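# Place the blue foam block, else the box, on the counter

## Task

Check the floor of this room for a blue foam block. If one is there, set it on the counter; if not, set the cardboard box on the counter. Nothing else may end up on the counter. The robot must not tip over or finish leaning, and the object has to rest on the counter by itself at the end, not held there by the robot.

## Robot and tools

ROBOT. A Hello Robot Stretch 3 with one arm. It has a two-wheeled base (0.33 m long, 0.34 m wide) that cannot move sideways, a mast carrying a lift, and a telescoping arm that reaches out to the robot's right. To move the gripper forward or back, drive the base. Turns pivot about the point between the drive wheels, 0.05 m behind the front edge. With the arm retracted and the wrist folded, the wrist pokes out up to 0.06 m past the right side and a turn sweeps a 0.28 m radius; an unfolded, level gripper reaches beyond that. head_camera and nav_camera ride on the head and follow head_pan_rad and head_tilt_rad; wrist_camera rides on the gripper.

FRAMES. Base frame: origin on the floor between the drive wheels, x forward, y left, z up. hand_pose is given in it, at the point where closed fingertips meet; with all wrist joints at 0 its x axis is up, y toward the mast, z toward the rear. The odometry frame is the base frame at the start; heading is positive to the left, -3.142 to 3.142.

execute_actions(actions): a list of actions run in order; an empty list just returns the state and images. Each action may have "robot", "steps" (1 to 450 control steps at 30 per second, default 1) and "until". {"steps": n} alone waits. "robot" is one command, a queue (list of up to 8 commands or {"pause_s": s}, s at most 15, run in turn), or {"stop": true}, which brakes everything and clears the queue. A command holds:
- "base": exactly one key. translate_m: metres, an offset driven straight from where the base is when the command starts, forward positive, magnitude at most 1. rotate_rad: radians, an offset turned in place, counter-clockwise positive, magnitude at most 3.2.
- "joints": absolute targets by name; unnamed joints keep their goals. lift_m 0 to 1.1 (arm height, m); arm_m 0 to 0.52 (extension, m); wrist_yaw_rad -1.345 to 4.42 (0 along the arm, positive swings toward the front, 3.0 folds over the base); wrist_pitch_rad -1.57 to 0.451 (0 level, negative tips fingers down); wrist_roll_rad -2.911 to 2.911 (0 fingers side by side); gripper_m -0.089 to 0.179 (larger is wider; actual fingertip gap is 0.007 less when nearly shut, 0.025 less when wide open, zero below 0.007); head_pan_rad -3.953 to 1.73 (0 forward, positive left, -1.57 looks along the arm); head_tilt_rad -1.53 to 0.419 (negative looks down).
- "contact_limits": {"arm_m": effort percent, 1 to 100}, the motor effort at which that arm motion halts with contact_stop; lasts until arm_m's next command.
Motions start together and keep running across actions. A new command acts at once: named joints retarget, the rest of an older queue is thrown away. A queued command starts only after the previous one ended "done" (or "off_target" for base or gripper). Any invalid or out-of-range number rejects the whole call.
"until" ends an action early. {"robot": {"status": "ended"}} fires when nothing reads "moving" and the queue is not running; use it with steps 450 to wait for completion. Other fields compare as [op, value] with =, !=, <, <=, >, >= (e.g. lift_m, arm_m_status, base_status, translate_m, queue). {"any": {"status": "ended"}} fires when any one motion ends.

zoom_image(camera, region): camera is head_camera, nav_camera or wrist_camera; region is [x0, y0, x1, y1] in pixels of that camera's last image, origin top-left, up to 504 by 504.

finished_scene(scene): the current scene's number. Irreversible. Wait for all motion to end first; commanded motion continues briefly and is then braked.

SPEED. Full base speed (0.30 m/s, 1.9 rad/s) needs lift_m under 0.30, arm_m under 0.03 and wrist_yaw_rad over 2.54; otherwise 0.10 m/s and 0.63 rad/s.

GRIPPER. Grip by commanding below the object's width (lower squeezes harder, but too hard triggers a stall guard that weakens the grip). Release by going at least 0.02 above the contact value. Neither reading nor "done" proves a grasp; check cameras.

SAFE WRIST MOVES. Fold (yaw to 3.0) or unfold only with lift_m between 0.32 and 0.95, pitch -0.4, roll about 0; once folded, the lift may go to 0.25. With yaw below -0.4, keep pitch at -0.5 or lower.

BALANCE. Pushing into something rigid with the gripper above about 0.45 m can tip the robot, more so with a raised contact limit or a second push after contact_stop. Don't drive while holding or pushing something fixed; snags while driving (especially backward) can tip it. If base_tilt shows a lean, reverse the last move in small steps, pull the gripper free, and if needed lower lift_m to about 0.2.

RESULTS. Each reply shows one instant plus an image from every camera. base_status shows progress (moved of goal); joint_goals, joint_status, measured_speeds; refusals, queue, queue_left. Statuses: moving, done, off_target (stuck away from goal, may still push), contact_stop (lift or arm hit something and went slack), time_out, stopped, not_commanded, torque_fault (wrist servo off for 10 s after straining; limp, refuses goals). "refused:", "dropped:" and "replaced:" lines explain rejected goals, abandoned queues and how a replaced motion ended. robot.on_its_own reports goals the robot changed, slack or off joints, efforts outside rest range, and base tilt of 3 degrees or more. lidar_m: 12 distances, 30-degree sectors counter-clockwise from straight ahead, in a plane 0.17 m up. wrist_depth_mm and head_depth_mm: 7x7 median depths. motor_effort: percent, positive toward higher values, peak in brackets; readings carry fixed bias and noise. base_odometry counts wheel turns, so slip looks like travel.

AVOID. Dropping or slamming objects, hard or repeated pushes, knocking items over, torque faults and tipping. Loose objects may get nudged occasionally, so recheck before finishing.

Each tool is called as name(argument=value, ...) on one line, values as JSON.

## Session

execute_actions(actions=[])

Scene clock: 0.00 s.
robot.base_odometry: x=+0.000 y=+0.000 heading=+0.000 (m, m, rad; robot's odometry frame)
robot.turned_by_wheels: +0.000 (rad since the last result)
robot.turned_by_imu: +0.000 (rad since the last result)
robot.base_tilt: forward=-1.9 right=-1.4 (deg)
robot.lidar_m: 1.48 1.77 1.78 2.06 3.17 1.30 1.49 2.00 2.00 1.87 1.21 1.62
robot.head_depth_mm: 1724 1730 1717 1754 1676 1017 1724 / 1888 1888 1893 1899 1822 1177 1828 / 2009 2104 2086 2080 2060 2049 2058 / 2098 2256 2283 2288 2260 2345 2225 / 2075 2124 2162 2168 2200 2196 2156 / 1944 1957 1948 1968 1967 2001 2005 / 1820 1828 1820 1830 1854 1860 1864
robot.base_status: not_commanded
robot.joint_positions: lift_m=+0.444 arm_m=-0.001 wrist_yaw_rad=+2.829 wrist_pitch_rad=-0.405 wrist_roll_rad=-0.007 gripper_m=+0.037 head_pan_rad=+0.004 head_tilt_rad=-0.023
robot.joint_goals: lift_m=+0.444 arm_m=-0.001 wrist_yaw_rad=+2.829 wrist_pitch_rad=-0.405 wrist_roll_rad=-0.007 gripper_m=+0.037 head_pan_rad=+0.004 head_tilt_rad=-0.023
robot.joint_status: lift_m=not_commanded arm_m=not_commanded wrist_yaw_rad=not_commanded wrist_pitch_rad=not_commanded wrist_roll_rad=not_commanded gripper_m=not_commanded head_pan_rad=not_commanded head_tilt_rad=not_commanded
robot.measured_speeds: translate_m=+0.000 rotate_rad=+0.000 lift_m=+0.000 arm_m=+0.000 wrist_yaw_rad=+0.000 wrist_pitch_rad=+0.000 wrist_roll_rad=+0.000 head_pan_rad=+0.000 head_tilt_rad=+0.000
robot: refusals=0 queue=idle queue_left=0
robot.motor_effort: left_wheel=+0 right_wheel=+0 lift_m=+35 arm_m=-1 wrist_yaw_rad=+0 wrist_pitch_rad=+5 wrist_roll_rad=+0 gripper_m=+0 head_pan_rad=+1 head_tilt_rad=+3 (%)
robot.hand_pose: x=+0.0484 y=+0.0712 z=+0.4599 quat_wxyz=(+0.249, +0.704, +0.034, +0.665) (m; robot's base frame)
robot.wrist_depth_mm: - - - - - - - / - - - - - - - / - - - - - - - / - 921 957 966 - - - / 743 779 786 802 814 817 833 / 646 - 652 663 663 691 686 / 559 - 578 588 600 603 599
pictures: head_camera (sideways: a quarter turn clockwise sets it upright), nav_camera (sideways: a quarter turn counterclockwise sets it upright), wrist_camera
Images, in order (width x height): head_camera 896x504, nav_camera 672x504, wrist_camera 644x364.

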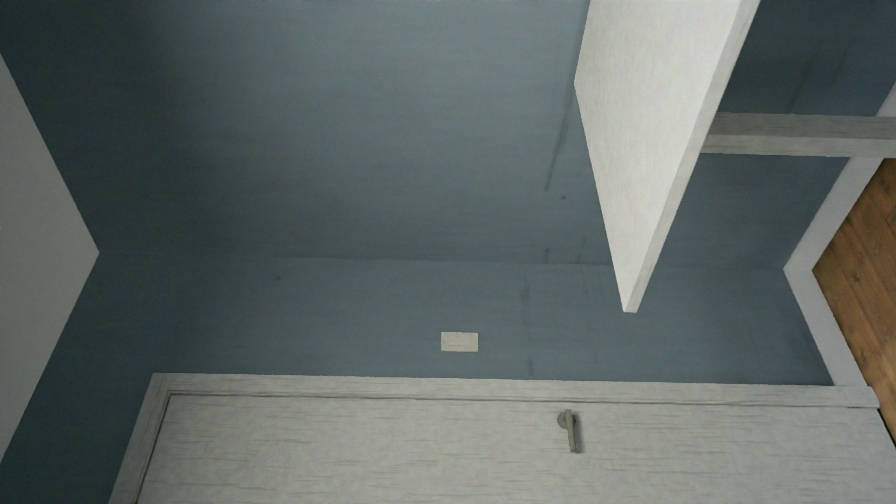

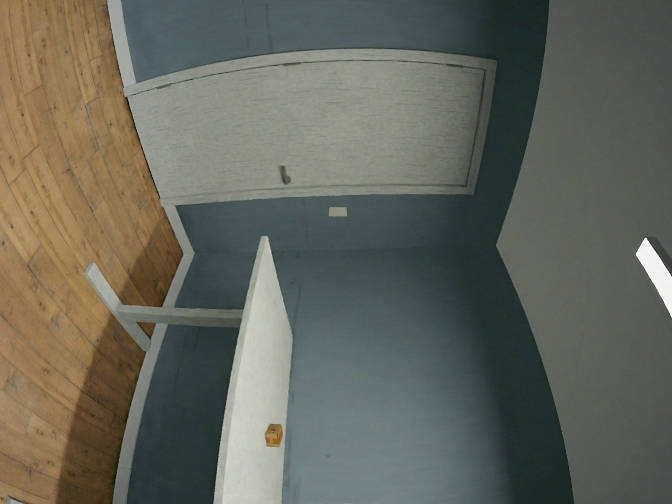

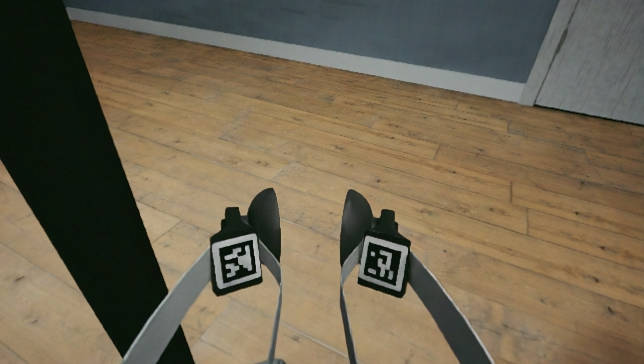

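execute_actions(actions=[{"robot":{"joints":{"head_pan_rad":-1.3,"head_tilt_rad":-0.7,"lift_m":0.25,"wrist_yaw_rad":3.0}},"steps":450,"until":{"robot":{"status":"ended"}}}])

execute_actions(actions=[{"robot":[{"base":{"rotate_rad":1.95},"joints":{"head_pan_rad":0.5,"head_tilt_rad":-0.7}}],"steps":450,"until":{"robot":{"status":"ended"}}}])

Scene clock: 2.73 s.
robot.base_odometry: x=+0.000 y=+0.000 heading=+0.000 (m, m, rad; robot's odometry frame)
robot.turned_by_wheels: +0.000 (rad since the last result)
robot.turned_by_imu: +0.000 (rad since the last result)
robot.base_tilt: forward=-1.9 right=-1.4 (deg)
robot.lidar_m: 1.47 1.77 1.78 2.06 3.17 1.30 1.49 2.00 2.00 1.87 1.21 1.61
robot.head_depth_mm: 1833 2093 2340 2035 1640 1393 1205 / 1717 1962 2250 2001 1655 1386 1201 / 1642 1841 2107 2032 1647 1390 1210 / 1575 1654 1978 2022 1638 1404 1210 / 1488 970 1860 1970 1612 1396 1203 / 1393 971 1428 1890 1640 1402 1206 / 1345 976 1674 1874 1652 1397 1210
robot.base_status: not_commanded
robot.joint_positions: lift_m=+0.251 arm_m=-0.001 wrist_yaw_rad=+2.997 wrist_pitch_rad=-0.405 wrist_roll_rad=-0.007 gripper_m=+0.037 head_pan_rad=-1.293 head_tilt_rad=-0.691
robot.joint_goals: lift_m=+0.250 arm_m=-0.001 wrist_yaw_rad=+3.000 wrist_pitch_rad=-0.405 wrist_roll_rad=-0.007 gripper_m=+0.037 head_pan_rad=-1.300 head_tilt_rad=-0.700
robot.joint_status: lift_m=done arm_m=not_commanded wrist_yaw_rad=done wrist_pitch_rad=not_commanded wrist_roll_rad=not_commanded gripper_m=not_commanded head_pan_rad=done head_tilt_rad=done
robot.measured_speeds: translate_m=+0.000 rotate_rad=+0.000 lift_m=+0.000 arm_m=+0.000 wrist_yaw_rad=+0.000 wrist_pitch_rad=+0.000 wrist_roll_rad=+0.000 head_pan_rad=+0.000 head_tilt_rad=+0.000
robot: refusals=0 queue=done queue_left=0
robot.motor_effort: left_wheel=+0(1) right_wheel=+0(0) lift_m=+20(38) arm_m=+0(1) wrist_yaw_rad=+3(0) wrist_pitch_rad=+5(5) wrist_roll_rad=+0(0) gripper_m=-1(0) head_pan_rad=-3(40) head_tilt_rad=-5(43) (%)
robot.hand_pose: x=+0.0113 y=+0.0798 z=+0.2661 quat_wxyz=(+0.192, +0.698, +0.093, +0.683) (m; robot's base frame)
robot.wrist_depth_mm: - - - - - - - / - - - - - - - / 761 - 813 814 846 866 888 / 609 604 645 638 651 672 691 / 501 507 - 535 542 556 555 / 455 - - - 450 465 471 / - - - - 393 401 405
pictures: head_camera (sideways: a quarter turn clockwise sets it upright), nav_camera (sideways: a quarter turn counterclockwise sets it upright), wrist_camera
Images, in order (width x height): head_camera 896x504, nav_camera 672x504, wrist_camera 644x364.

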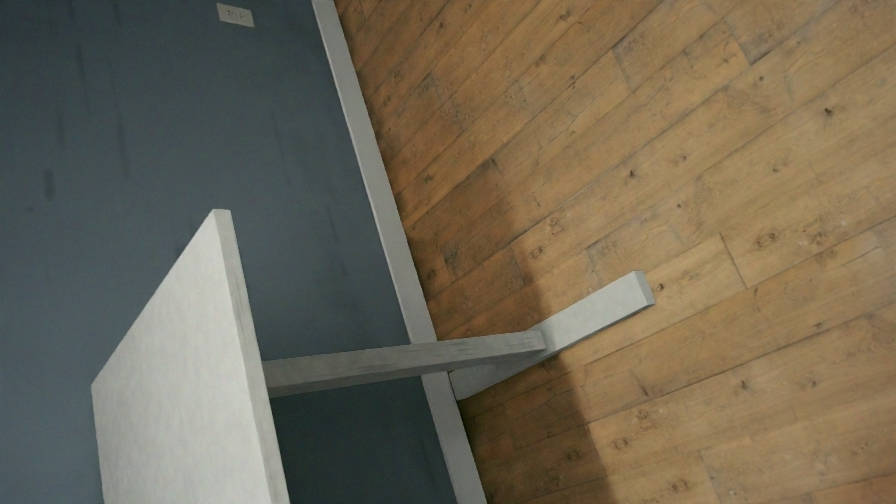

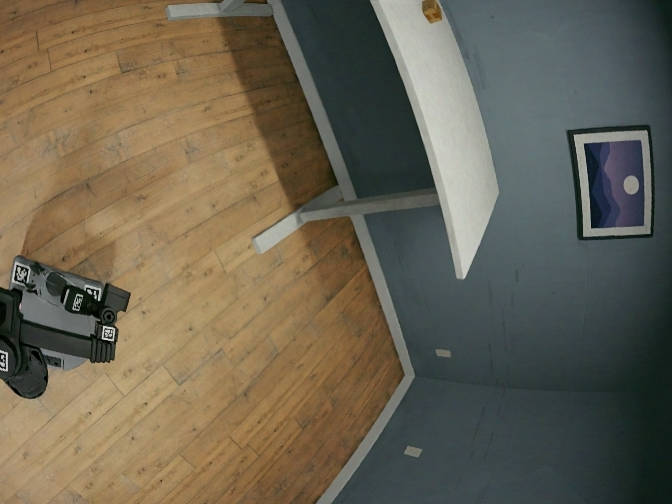

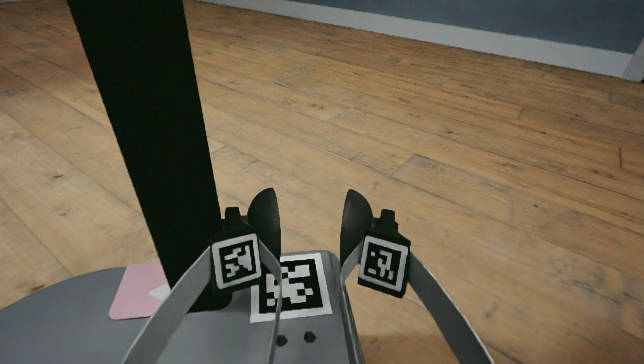

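Scene clock: 5.10 s.
robot.base_odometry: x=+0.000 y=+0.000 heading=+1.950 (m, m, rad; robot's odometry frame)
robot.turned_by_wheels: +1.950 (rad since the last result)
robot.turned_by_imu: +1.940 (rad since the last result)
robot.base_tilt: forward=-1.9 right=-1.4 (deg)
robot.lidar_m: 2.85 1.30 1.39 2.02 2.01 2.07 1.21 1.61 1.47 1.77 1.77 1.91
robot.head_depth_mm: 2673 2994 2584 2016 1633 1394 1208 / 2740 3056 2622 2010 1648 1390 1203 / 2782 3043 2604 1999 1641 1398 1203 / 2662 1299 1461 1710 1642 1395 1215 / 2625 1282 1429 1663 1643 1385 1202 / 2666 1290 1448 1670 1645 1393 1207 / 2546 1299 1469 1707 1662 1391 1206
robot.base_status: done (rotate_rad +1.9499 of +1.9500)
robot.joint_positions: lift_m=+0.251 arm_m=-0.001 wrist_yaw_rad=+2.997 wrist_pitch_rad=-0.405 wrist_roll_rad=-0.007 gripper_m=+0.037 head_pan_rad=+0.493 head_tilt_rad=-0.692
robot.joint_goals: lift_m=+0.250 arm_m=-0.001 wrist_yaw_rad=+3.000 wrist_pitch_rad=-0.405 wrist_roll_rad=-0.007 gripper_m=+0.037 head_pan_rad=+0.500 head_tilt_rad=-0.700
robot.joint_status: lift_m=done arm_m=not_commanded wrist_yaw_rad=done wrist_pitch_rad=not_commanded wrist_roll_rad=not_commanded gripper_m=not_commanded head_pan_rad=done head_tilt_rad=done
robot.measured_speeds: translate_m=+0.000 rotate_rad=+0.000 lift_m=+0.000 arm_m=+0.000 wrist_yaw_rad=+0.000 wrist_pitch_rad=+0.000 wrist_roll_rad=+0.000 head_pan_rad=+0.000 head_tilt_rad=+0.000
robot: refusals=0 queue=done queue_left=0
robot.motor_effort: left_wheel=-4(13) right_wheel=+3(10) lift_m=+20(20) arm_m=-1(1) wrist_yaw_rad=+2(2) wrist_pitch_rad=+5(5) wrist_roll_rad=+0(0) gripper_m=+0(0) head_pan_rad=+3(38) head_tilt_rad=-4(3) (%)
robot.hand_pose: x=+0.0112 y=+0.0798 z=+0.2661 quat_wxyz=(+0.192, +0.698, +0.093, +0.683) (m; robot's base frame)
robot.wrist_depth_mm: - - - - - - - / - - - - - - - / 770 - 809 820 855 863 901 / 611 605 648 650 654 666 670 / 507 512 - 542 534 545 555 / 446 - - - 444 457 469 / - - - - 396 402 401
pictures: head_camera (sideways: a quarter turn clockwise sets it upright), nav_camera (sideways: a quarter turn counterclockwise sets it upright), wrist_camera
Images, in order (width x height): head_camera 896x504, nav_camera 672x504, wrist_camera 644x364.

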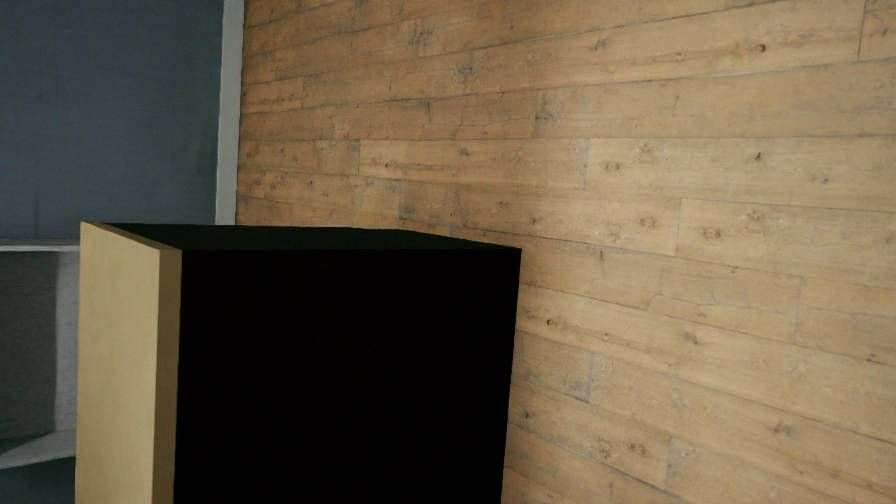

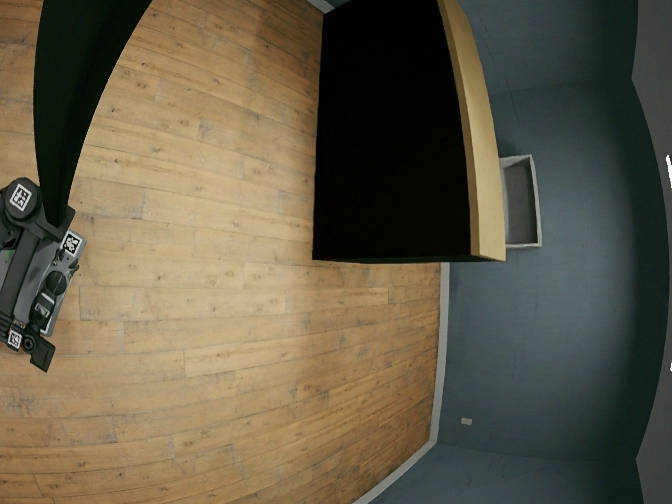

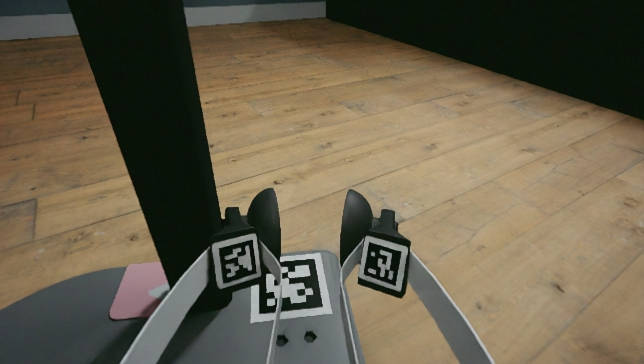

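execute_actions(actions=[{"robot":[{"base":{"rotate_rad":0.18},"joints":{"head_pan_rad":1.7,"head_tilt_rad":-0.65}},{"base":{"translate_m":1.0}},{"base":{"translate_m":1.0}},{"base":{"translate_m":0.4}}],"steps":450,"until":{"robot":{"status":"ended"}}},{"steps":200,"until":{"robot":{"status":"ended"}}}])

Scene clock: 19.37 s.
robot.base_odometry: x=-1.273 y=+2.035 heading=+2.130 (m, m, rad; robot's odometry frame)
robot.turned_by_wheels: +0.180 (rad since the last result)
robot.turned_by_imu: +0.183 (rad since the last result)
robot.base_tilt: forward=-2.0 right=-1.4 (deg)
robot.lidar_m: 0.83 0.83 0.98 1.66 0.89 0.85 3.62 2.34 1.40 1.22 1.23 0.95
robot.head_depth_mm: 1529 1608 1676 1888 1616 1430 1234 / 2234 2444 2419 1988 1698 1426 1226 / 2252 2479 2666 2091 1703 1431 1226 / 2202 2484 2663 2106 1709 1436 1220 / 2214 2438 2679 2108 1702 1428 1238 / 2194 2420 2608 2160 1684 - - / 2148 2265 - - - - -
robot.base_status: done (translate_m +0.4000 of +0.4000)
robot.joint_positions: lift_m=+0.250 arm_m=-0.001 wrist_yaw_rad=+2.998 wrist_pitch_rad=-0.405 wrist_roll_rad=-0.007 gripper_m=+0.037 head_pan_rad=+1.693 head_tilt_rad=-0.655
robot.joint_goals: lift_m=+0.250 arm_m=-0.001 wrist_yaw_rad=+3.000 wrist_pitch_rad=-0.405 wrist_roll_rad=-0.007 gripper_m=+0.037 head_pan_rad=+1.700 head_tilt_rad=-0.650
robot.joint_status: lift_m=done arm_m=not_commanded wrist_yaw_rad=done wrist_pitch_rad=not_commanded wrist_roll_rad=not_commanded gripper_m=not_commanded head_pan_rad=done head_tilt_rad=done
robot.measured_speeds: translate_m=+0.000 rotate_rad=+0.000 lift_m=+0.000 arm_m=+0.000 wrist_yaw_rad=+0.000 wrist_pitch_rad=+0.000 wrist_roll_rad=+0.000 head_pan_rad=+0.000 head_tilt_rad=+0.000
robot: refusals=0 queue=done queue_left=0
robot.motor_effort: left_wheel=-4(14) right_wheel=+3(8) lift_m=+20(20) arm_m=-1(1) wrist_yaw_rad=+2(2) wrist_pitch_rad=+5(5) wrist_roll_rad=+0(0) gripper_m=+0(0) head_pan_rad=+2(38) head_tilt_rad=+2(10) (%)
robot.hand_pose: x=+0.0111 y=+0.0798 z=+0.2661 quat_wxyz=(+0.191, +0.698, +0.093, +0.683) (m; robot's base frame)
robot.wrist_depth_mm: - - - - - 859 698 / - - - - - 888 728 / 764 - 802 814 851 854 730 / 612 616 648 641 668 668 677 / 509 511 - 535 535 551 558 / 446 - - - 441 462 465 / - - - - 395 400 404
pictures: head_camera (sideways: a quarter turn clockwise sets it upright), nav_camera (sideways: a quarter turn counterclockwise sets it upright), wrist_camera
Images, in order (width x height): head_camera 896x504, nav_camera 672x504, wrist_camera 644x364.

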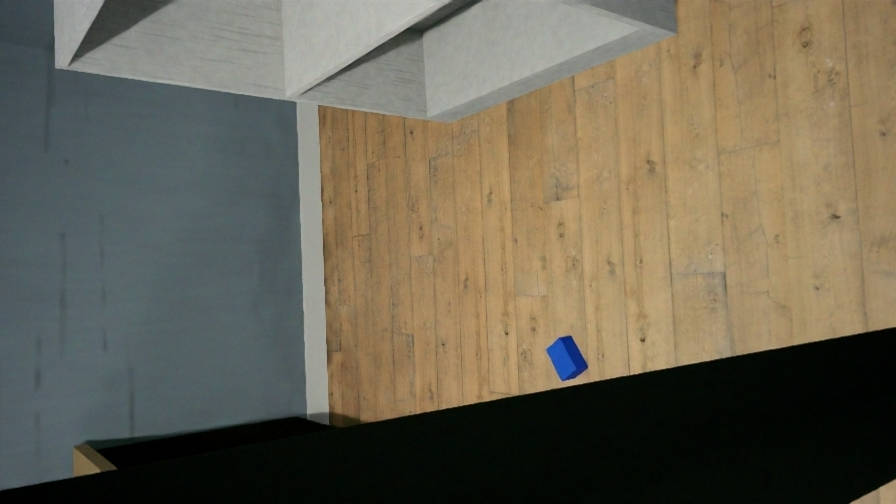

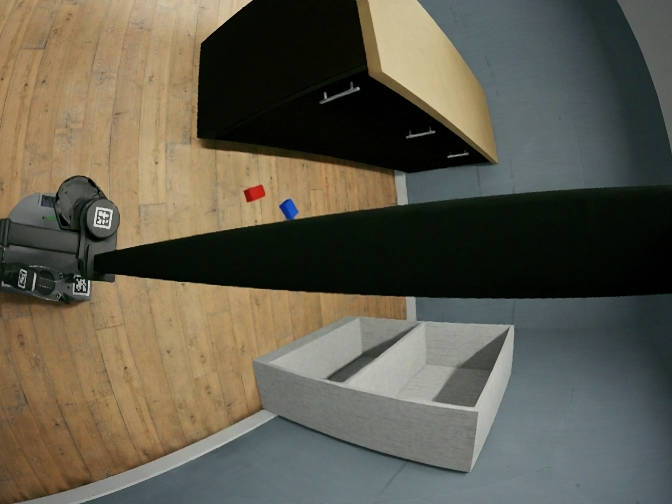

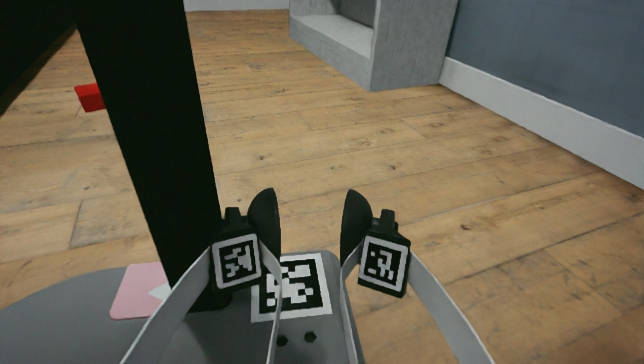

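execute_actions(actions=[{"robot":[{"base":{"translate_m":0.13},"joints":{"head_pan_rad":-2.6,"head_tilt_rad":-1.0}},{"base":{"rotate_rad":-1.405}},{"base":{"translate_m":-0.5}}],"steps":450,"until":{"robot":{"status":"ended"}}}])

Scene clock: 27.37 s.
robot.base_odometry: x=-1.716 y=+1.813 heading=+0.725 (m, m, rad; robot's odometry frame)
robot.turned_by_wheels: -1.405 (rad since the last result)
robot.turned_by_imu: -1.401 (rad since the last result)
robot.base_tilt: forward=-1.9 right=-1.4 (deg)
robot.lidar_m: 1.69 1.03 0.72 0.68 0.62 0.55 1.24 0.94 0.67 0.74 2.57 1.79
robot.head_depth_mm: 1997 2008 1718 1518 1361 1221 - / 1781 2026 1738 1524 1361 1234 - / 1404 1732 1752 1522 1358 1244 - / 1156 1356 1679 1527 1368 1244 - / 977 1129 1324 1516 1367 1237 - / 853 967 1093 1279 1367 1237 1140 / 749 842 942 1072 1308 1236 1130
robot.base_status: done (translate_m -0.5000 of -0.5000)
robot.joint_positions: lift_m=+0.250 arm_m=-0.001 wrist_yaw_rad=+2.998 wrist_pitch_rad=-0.405 wrist_roll_rad=-0.007 gripper_m=+0.037 head_pan_rad=-2.593 head_tilt_rad=-0.989
robot.joint_goals: lift_m=+0.250 arm_m=-0.001 wrist_yaw_rad=+3.000 wrist_pitch_rad=-0.405 wrist_roll_rad=-0.007 gripper_m=+0.037 head_pan_rad=-2.600 head_tilt_rad=-1.000
robot.joint_status: lift_m=done arm_m=not_commanded wrist_yaw_rad=done wrist_pitch_rad=not_commanded wrist_roll_rad=not_commanded gripper_m=not_commanded head_pan_rad=done head_tilt_rad=done
robot.measured_speeds: translate_m=+0.000 rotate_rad=+0.000 lift_m=+0.000 arm_m=+0.000 wrist_yaw_rad=+0.000 wrist_pitch_rad=+0.000 wrist_roll_rad=+0.000 head_pan_rad=+0.000 head_tilt_rad=+0.000
robot: refusals=0 queue=done queue_left=0
robot.motor_effort: left_wheel=+3(14) right_wheel=-1(7) lift_m=+20(20) arm_m=-1(0) wrist_yaw_rad=+1(1) wrist_pitch_rad=+5(5) wrist_roll_rad=+0(0) gripper_m=+1(0) head_pan_rad=-2(38) head_tilt_rad=-7(34) (%)
robot.hand_pose: x=+0.0111 y=+0.0798 z=+0.2661 quat_wxyz=(+0.191, +0.698, +0.093, +0.683) (m; robot's base frame)
robot.wrist_depth_mm: 561 - 627 668 700 724 782 / 606 - 681 719 762 826 852 / 639 - 720 756 803 838 877 / 588 612 635 648 660 677 678 / 506 514 - 539 542 547 562 / 442 - - - 449 465 465 / - - - - 391 396 411
pictures: head_camera (sideways: a quarter turn clockwise sets it upright), nav_camera (sideways: a quarter turn counterclockwise sets it upright), wrist_camera
Images, in order (width x height): head_camera 896x504, nav_camera 672x504, wrist_camera 644x364.

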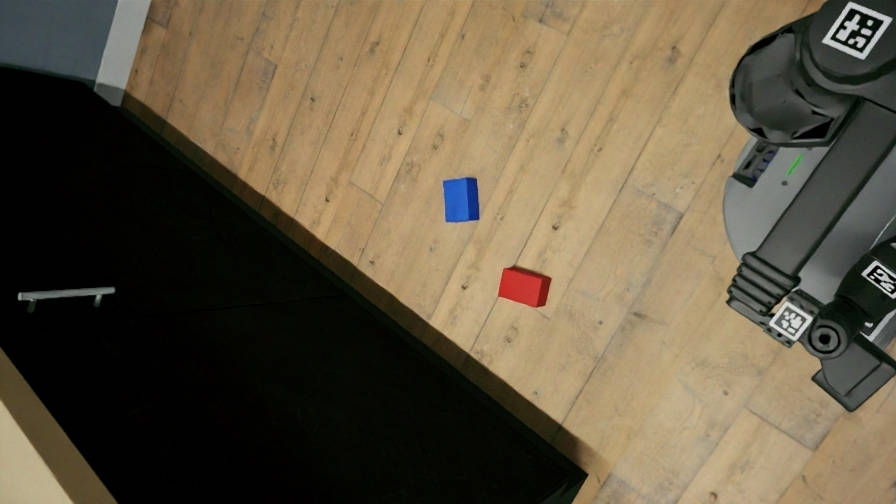

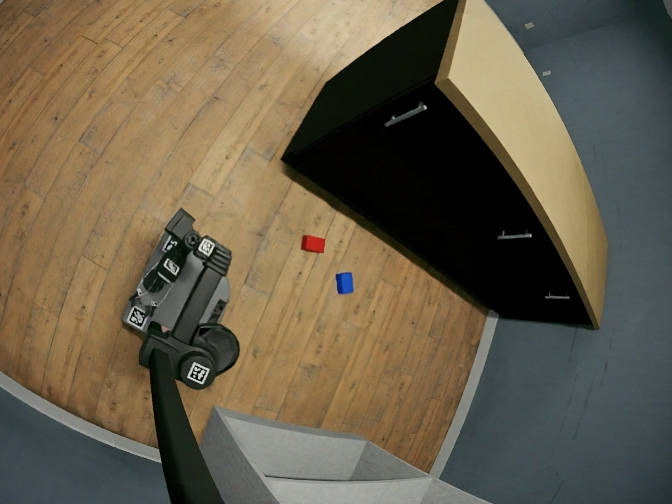

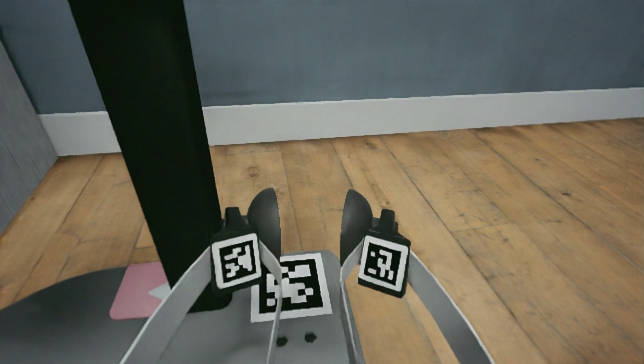

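execute_actions(actions=[{"robot":[{"base":{"translate_m":-0.73},"joints":{"head_pan_rad":-1.57,"head_tilt_rad":-1.1}},{"joints":{"lift_m":0.35}},{"joints":{"wrist_yaw_rad":0,"gripper_m":0.17,"arm_m":0.1}},{"joints":{"wrist_pitch_rad":-1.5,"arm_m":0.24,"wrist_roll_rad":1.02,"lift_m":0.3}},{"joints":{"lift_m":0.22}}],"steps":450,"until":{"robot":{"status":"ended"}}}])

Scene clock: 39.77 s.
robot.base_odometry: x=-2.262 y=+1.329 heading=+0.725 (m, m, rad; robot's odometry frame)
robot.turned_by_wheels: +0.000 (rad since the last result)
robot.turned_by_imu: -0.004 (rad since the last result)
robot.base_tilt: forward=-1.9 right=-1.3 (deg)
robot.lidar_m: 2.42 0.96 0.45 0.59 0.60 0.55 1.35 1.01 0.71 0.67 0.68 2.56
robot.head_depth_mm: 660 798 1010 1399 1300 1198 1122 / 633 790 1006 1388 1306 1210 - / 630 792 1002 1408 1270 1220 - / 631 787 1000 1403 1296 1218 1117 / 628 784 989 1393 1304 1203 1118 / 626 784 984 1389 1311 1210 1120 / 623 780 984 1394 1323 1219 1125
robot.base_status: done (translate_m -0.7300 of -0.7300)
robot.joint_positions: lift_m=+0.221 arm_m=+0.240 wrist_yaw_rad=+0.002 wrist_pitch_rad=-1.493 wrist_roll_rad=+1.016 gripper_m=+0.170 head_pan_rad=-1.576 head_tilt_rad=-1.087
robot.joint_goals: lift_m=+0.220 arm_m=+0.240 wrist_yaw_rad=+0.000 wrist_pitch_rad=-1.500 wrist_roll_rad=+1.020 gripper_m=+0.170 head_pan_rad=-1.570 head_tilt_rad=-1.100
robot.joint_status: lift_m=done arm_m=done wrist_yaw_rad=done wrist_pitch_rad=done wrist_roll_rad=done gripper_m=done head_pan_rad=done head_tilt_rad=done
robot.measured_speeds: translate_m=+0.000 rotate_rad=+0.000 lift_m=+0.000 arm_m=+0.000 wrist_yaw_rad=+0.000 wrist_pitch_rad=+0.000 wrist_roll_rad=+0.000 head_pan_rad=+0.000 head_tilt_rad=+0.000
robot: refusals=0 queue=done queue_left=0
robot.motor_effort: left_wheel=+2(9) right_wheel=-1(6) lift_m=+20(52) arm_m=+4(5) wrist_yaw_rad=-2(1) wrist_pitch_rad=-2(5) wrist_roll_rad=+2(2) gripper_m=+0(98) head_pan_rad=+2(36) head_tilt_rad=-8(20) (%)
robot.hand_pose: x=-0.0216 y=-0.3803 z=+0.1019 quat_wxyz=(+0.202, +0.187, -0.705, -0.653) (m; robot's base frame)
robot.wrist_depth_mm: 248 246 243 241 239 238 233 / 253 252 249 249 246 244 242 / 260 259 257 255 252 252 248 / 266 264 262 219 259 254 255 / 274 271 270 223 266 263 262 / - 282 277 274 274 273 265 / 273 286 287 281 284 280 -
pictures: head_camera (sideways: a quarter turn clockwise sets it upright), nav_camera (sideways: a quarter turn counterclockwise sets it upright), wrist_camera
Images, in order (width x height): head_camera 896x504, nav_camera 672x504, wrist_camera 644x364.

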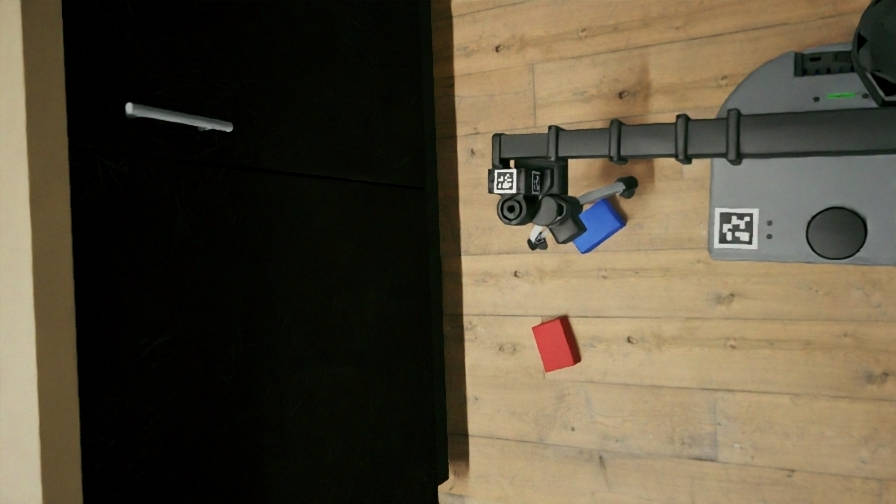

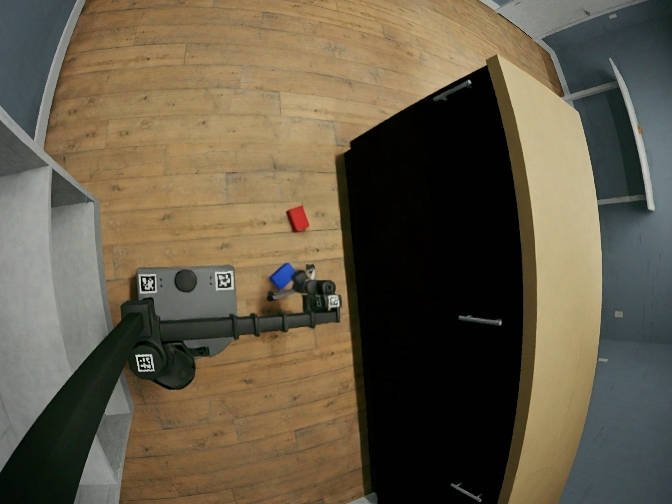

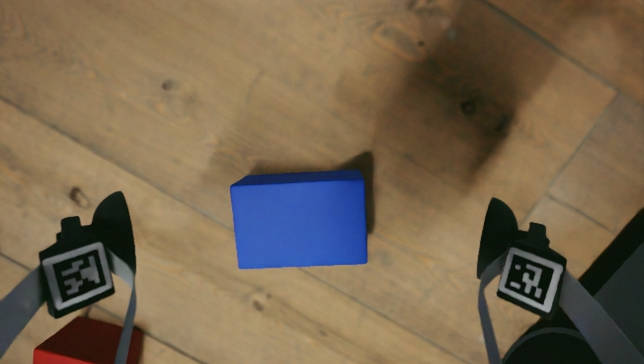

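execute_actions(actions=[{"robot":[{"base":{"translate_m":0.021},"joints":{"arm_m":0.236,"wrist_roll_rad":0.99}},{"joints":{"lift_m":0.138}},{"joints":{"gripper_m":0.045}},{"joints":{"lift_m":0.2}}],"steps":450,"until":{"robot":{"status":"ended"}}}])

Scene clock: 45.50 s.
robot.base_odometry: x=-2.247 y=+1.343 heading=+0.725 (m, m, rad; robot's odometry frame)
robot.turned_by_wheels: +0.000 (rad since the last result)
robot.turned_by_imu: -0.001 (rad since the last result)
robot.base_tilt: forward=-2.0 right=-1.4 (deg)
robot.lidar_m: 2.40 0.96 0.43 0.59 0.60 0.57 1.38 1.01 0.70 0.66 0.68 2.54
robot.head_depth_mm: 635 798 1012 1394 1294 1198 1122 / 633 792 999 1399 1312 1206 - / 629 789 999 1399 1275 1227 - / 629 788 994 1397 1295 1221 1114 / 628 782 986 1388 1285 1209 1111 / 625 780 982 1391 1314 1213 1112 / 624 775 978 1401 1319 1216 1123
robot.base_status: done (translate_m +0.0210 of +0.0210)
robot.joint_positions: lift_m=+0.199 arm_m=+0.236 wrist_yaw_rad=+0.003 wrist_pitch_rad=-1.502 wrist_roll_rad=+0.985 gripper_m=+0.049 head_pan_rad=-1.576 head_tilt_rad=-1.087
robot.joint_goals: lift_m=+0.200 arm_m=+0.236 wrist_yaw_rad=+0.000 wrist_pitch_rad=-1.500 wrist_roll_rad=+0.990 gripper_m=+0.048 head_pan_rad=-1.570 head_tilt_rad=-1.100
robot.joint_status: lift_m=done arm_m=done wrist_yaw_rad=done wrist_pitch_rad=done wrist_roll_rad=done gripper_m=done head_pan_rad=done head_tilt_rad=done
robot.measured_speeds: translate_m=+0.000 rotate_rad=+0.000 lift_m=+0.000 arm_m=+0.000 wrist_yaw_rad=+0.000 wrist_pitch_rad=+0.000 wrist_roll_rad=+0.000 head_pan_rad=+0.000 head_tilt_rad=+0.000
robot: refusals=0 queue=done queue_left=0
robot.motor_effort: left_wheel=+1(9) right_wheel=+0(5) lift_m=+50(52) arm_m=-4(6) wrist_yaw_rad=-3(3) wrist_pitch_rad=+1(8) wrist_roll_rad=+2(3) gripper_m=-22(100) head_pan_rad=+2(3) head_tilt_rad=-7(7) (%)
robot.hand_pose: x=-0.0216 y=-0.3745 z=+0.0809 quat_wxyz=(+0.212, +0.198, -0.699, -0.653) (m; robot's base frame)
robot.wrist_depth_mm: 224 225 223 222 219 218 217 / 231 230 228 227 225 223 222 / 238 235 236 232 233 231 230 / 245 243 134 132 140 236 235 / 253 250 136 135 133 245 242 / 261 258 140 138 138 250 250 / 230 265 263 261 259 259 255
pictures: head_camera (sideways: a quarter turn clockwise sets it upright), nav_camera (sideways: a quarter turn counterclockwise sets it upright), wrist_camera
Images, in order (width x height): head_camera 896x504, nav_camera 672x504, wrist_camera 644x364.

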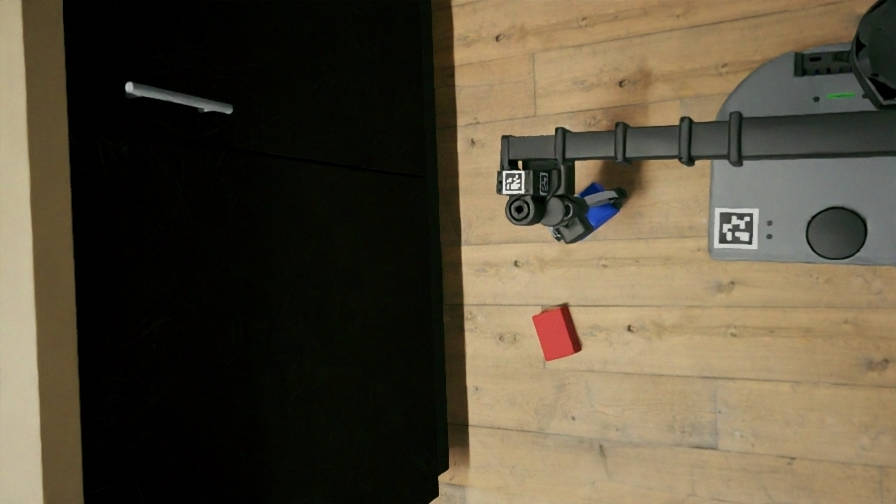

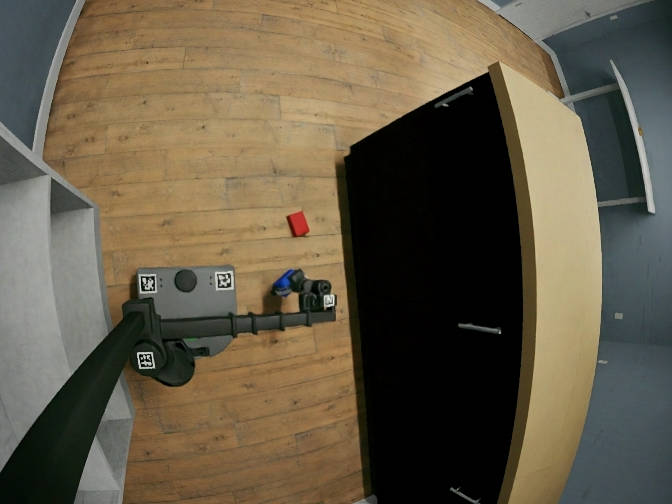

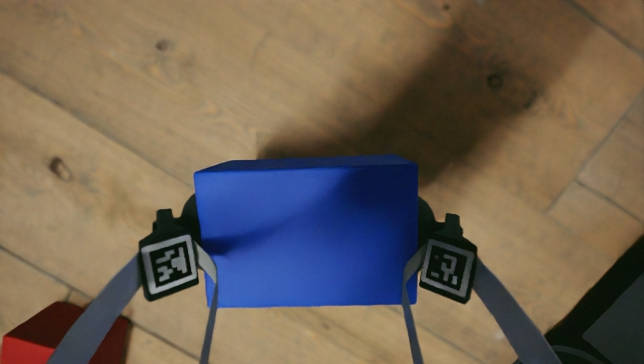

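execute_actions(actions=[{"robot":[{"joints":{"lift_m":0.32,"arm_m":0.1}},{"joints":{"lift_m":0.88,"wrist_pitch_rad":0.05,"wrist_roll_rad":0,"head_tilt_rad":-0.5}},{"joints":{"arm_m":0.39}}],"steps":450,"until":{"robot":{"status":"ended"}}}])

Scene clock: 56.83 s.
robot.base_odometry: x=-2.247 y=+1.343 heading=+0.725 (m, m, rad; robot's odometry frame)
robot.turned_by_wheels: +0.000 (rad since the last result)
robot.turned_by_imu: -0.002 (rad since the last result)
robot.base_tilt: forward=-1.9 right=-1.3 (deg)
robot.lidar_m: 2.40 0.96 0.43 0.58 0.60 0.57 1.37 1.01 0.70 0.66 0.68 2.54
robot.head_depth_mm: 3536 3852 1199 886 - 920 1043 / 3622 3939 - - 794 904 1042 / 3592 3946 - - 792 904 1037 / 3577 3834 - 795 789 895 1030 / 3572 3848 1199 793 785 891 1028 / 3564 3871 1201 794 784 888 1022 / 3502 3870 1189 795 783 884 1019
robot.base_status: done (translate_m +0.0210 of +0.0210)
robot.joint_positions: lift_m=+0.879 arm_m=+0.390 wrist_yaw_rad=+0.002 wrist_pitch_rad=+0.021 wrist_roll_rad=+0.005 gripper_m=+0.049 head_pan_rad=-1.576 head_tilt_rad=-0.508
robot.joint_goals: lift_m=+0.880 arm_m=+0.390 wrist_yaw_rad=+0.000 wrist_pitch_rad=+0.050 wrist_roll_rad=+0.000 gripper_m=+0.048 head_pan_rad=-1.570 head_tilt_rad=-0.500
robot.joint_status: lift_m=done arm_m=done wrist_yaw_rad=done wrist_pitch_rad=done wrist_roll_rad=done gripper_m=done head_pan_rad=done head_tilt_rad=done
robot.measured_speeds: translate_m=+0.000 rotate_rad=+0.000 lift_m=+0.000 arm_m=+0.000 wrist_yaw_rad=+0.000 wrist_pitch_rad=+0.000 wrist_roll_rad=+0.000 head_pan_rad=+0.000 head_tilt_rad=+0.000
robot: refusals=0 queue=done queue_left=0
robot.motor_effort: left_wheel=+1(2) right_wheel=+0(1) lift_m=+50(52) arm_m=+3(5) wrist_yaw_rad=-1(3) wrist_pitch_rad=+10(8) wrist_roll_rad=-2(2) gripper_m=-22(22) head_pan_rad=+3(3) head_tilt_rad=+4(40) (%)
robot.hand_pose: x=-0.0210 y=-0.7913 z=+0.9995 quat_wxyz=(+0.706, -0.007, -0.708, +0.008) (m; robot's base frame)
robot.wrist_depth_mm: - - - - - - - / - - - - - - - / - - - - - - - / - - 132 132 141 - - / 397 418 135 134 134 420 427 / 277 264 140 138 138 289 291 / 219 215 217 219 220 221 222
pictures: head_camera (sideways: a quarter turn clockwise sets it upright), nav_camera (sideways: a quarter turn counterclockwise sets it upright), wrist_camera
Images, in order (width x height): head_camera 896x504, nav_camera 672x504, wrist_camera 644x364.

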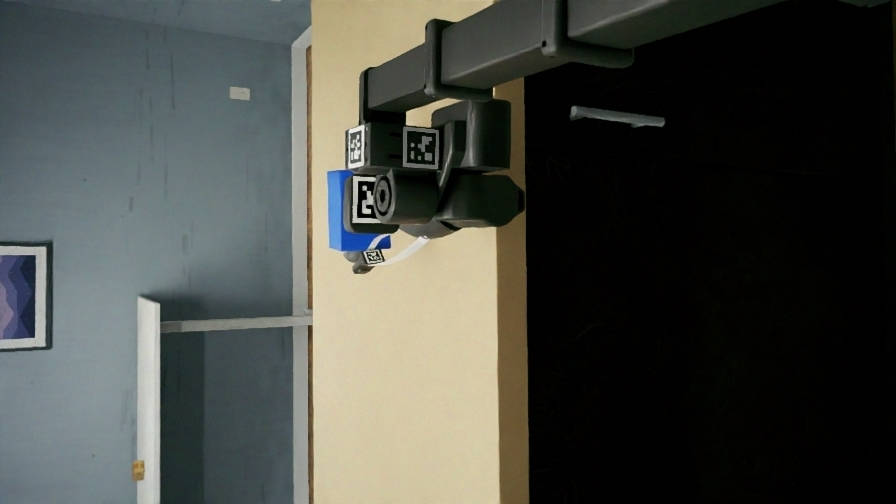

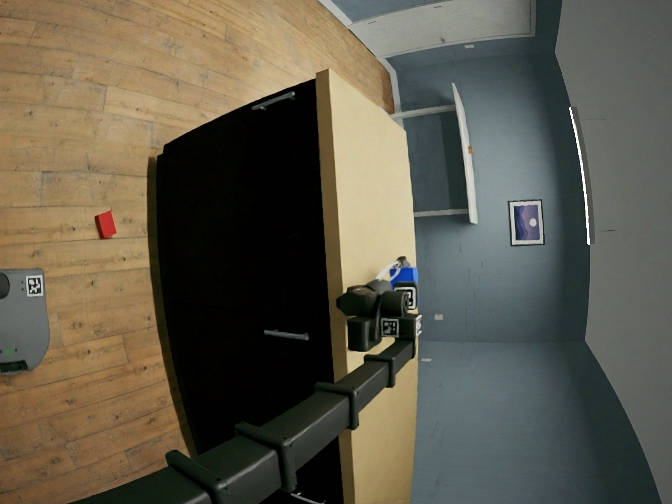

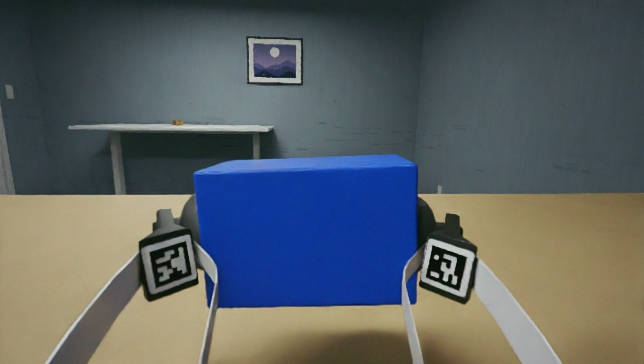

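execute_actions(actions=[{"robot":[{"joints":{"lift_m":0.83}},{"joints":{"lift_m":0.811}},{"joints":{"gripper_m":0.15}},{"joints":{"arm_m":0.29}}],"steps":450,"until":{"robot":{"status":"ended"}}}])

Scene clock: 62.37 s.
robot.base_odometry: x=-2.247 y=+1.343 heading=+0.725 (m, m, rad; robot's odometry frame)
robot.turned_by_wheels: +0.000 (rad since the last result)
robot.turned_by_imu: -0.001 (rad since the last result)
robot.base_tilt: forward=-1.9 right=-1.4 (deg)
robot.lidar_m: 2.40 0.96 0.43 0.59 0.60 0.57 1.38 1.01 0.70 0.66 0.68 2.55
robot.head_depth_mm: 3543 3803 1201 801 781 - 1085 / 3677 3916 1201 838 - 921 1040 / 3528 3841 1200 802 - 917 1039 / 3628 3952 1194 798 802 892 1031 / 3593 3849 1197 795 786 888 1028 / 3566 3872 1196 798 784 885 1026 / 3593 3818 1192 798 784 885 1016
robot.base_status: done (translate_m +0.0210 of +0.0210)
robot.joint_positions: lift_m=+0.812 arm_m=+0.290 wrist_yaw_rad=+0.001 wrist_pitch_rad=+0.033 wrist_roll_rad=+0.004 gripper_m=+0.150 head_pan_rad=-1.576 head_tilt_rad=-0.507
robot.joint_goals: lift_m=+0.811 arm_m=+0.290 wrist_yaw_rad=+0.000 wrist_pitch_rad=+0.050 wrist_roll_rad=+0.000 gripper_m=+0.150 head_pan_rad=-1.570 head_tilt_rad=-0.500
robot.joint_status: lift_m=done arm_m=done wrist_yaw_rad=done wrist_pitch_rad=done wrist_roll_rad=done gripper_m=done head_pan_rad=done head_tilt_rad=done
robot.measured_speeds: translate_m=+0.000 rotate_rad=+0.000 lift_m=+0.000 arm_m=+0.000 wrist_yaw_rad=+0.000 wrist_pitch_rad=+0.000 wrist_roll_rad=+0.000 head_pan_rad=+0.000 head_tilt_rad=+0.000
robot: refusals=0 queue=done queue_left=0
robot.motor_effort: left_wheel=+2(1) right_wheel=-1(0) lift_m=+20(52) arm_m=-5(5) wrist_yaw_rad=-1(2) wrist_pitch_rad=+6(10) wrist_roll_rad=-2(2) gripper_m=+0(95) head_pan_rad=+4(3) head_tilt_rad=+4(4) (%)
robot.hand_pose: x=-0.0211 y=-0.6922 z=+0.9347 quat_wxyz=(+0.706, -0.011, -0.708, +0.012) (m; robot's base frame)
robot.wrist_depth_mm: - - - - - - - / - - - - - - - / - - - - - - - / 395 401 351 233 430 448 451 / 223 236 227 231 234 263 241 / - 148 157 158 160 - 163 / 118 119 120 123 126 129 133
pictures: head_camera (sideways: a quarter turn clockwise sets it upright), nav_camera (sideways: a quarter turn counterclockwise sets it upright), wrist_camera
Images, in order (width x height): head_camera 896x504, nav_camera 672x504, wrist_camera 644x364.

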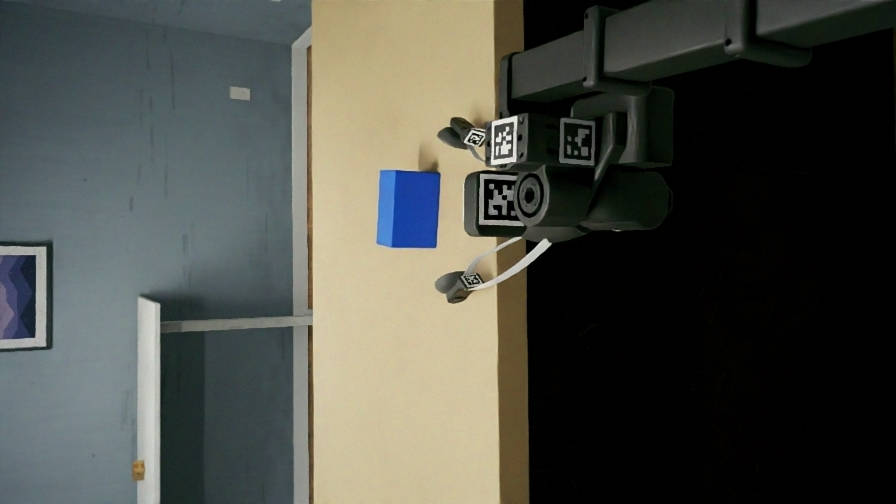

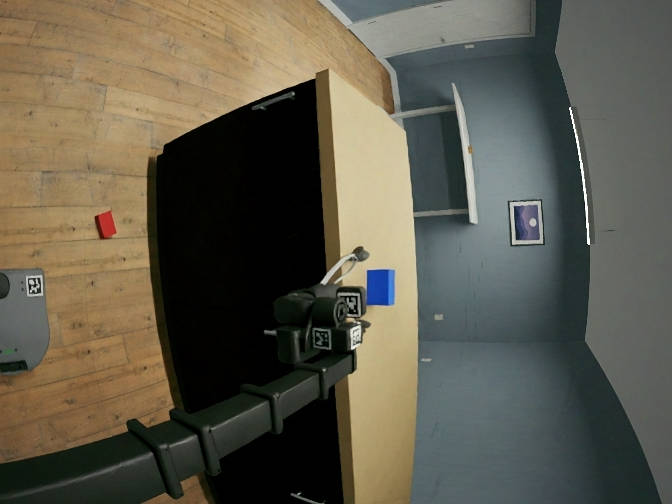

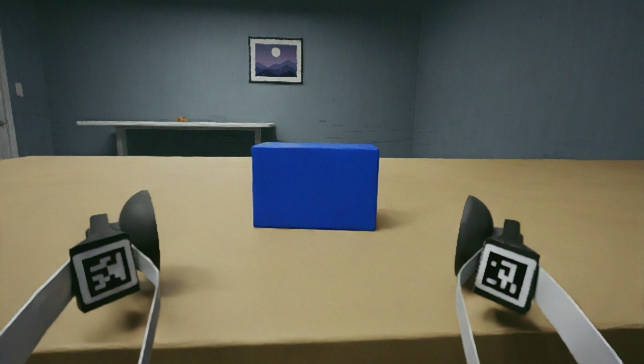

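finished_scene(scene=2)

The scene is finished: the task was done.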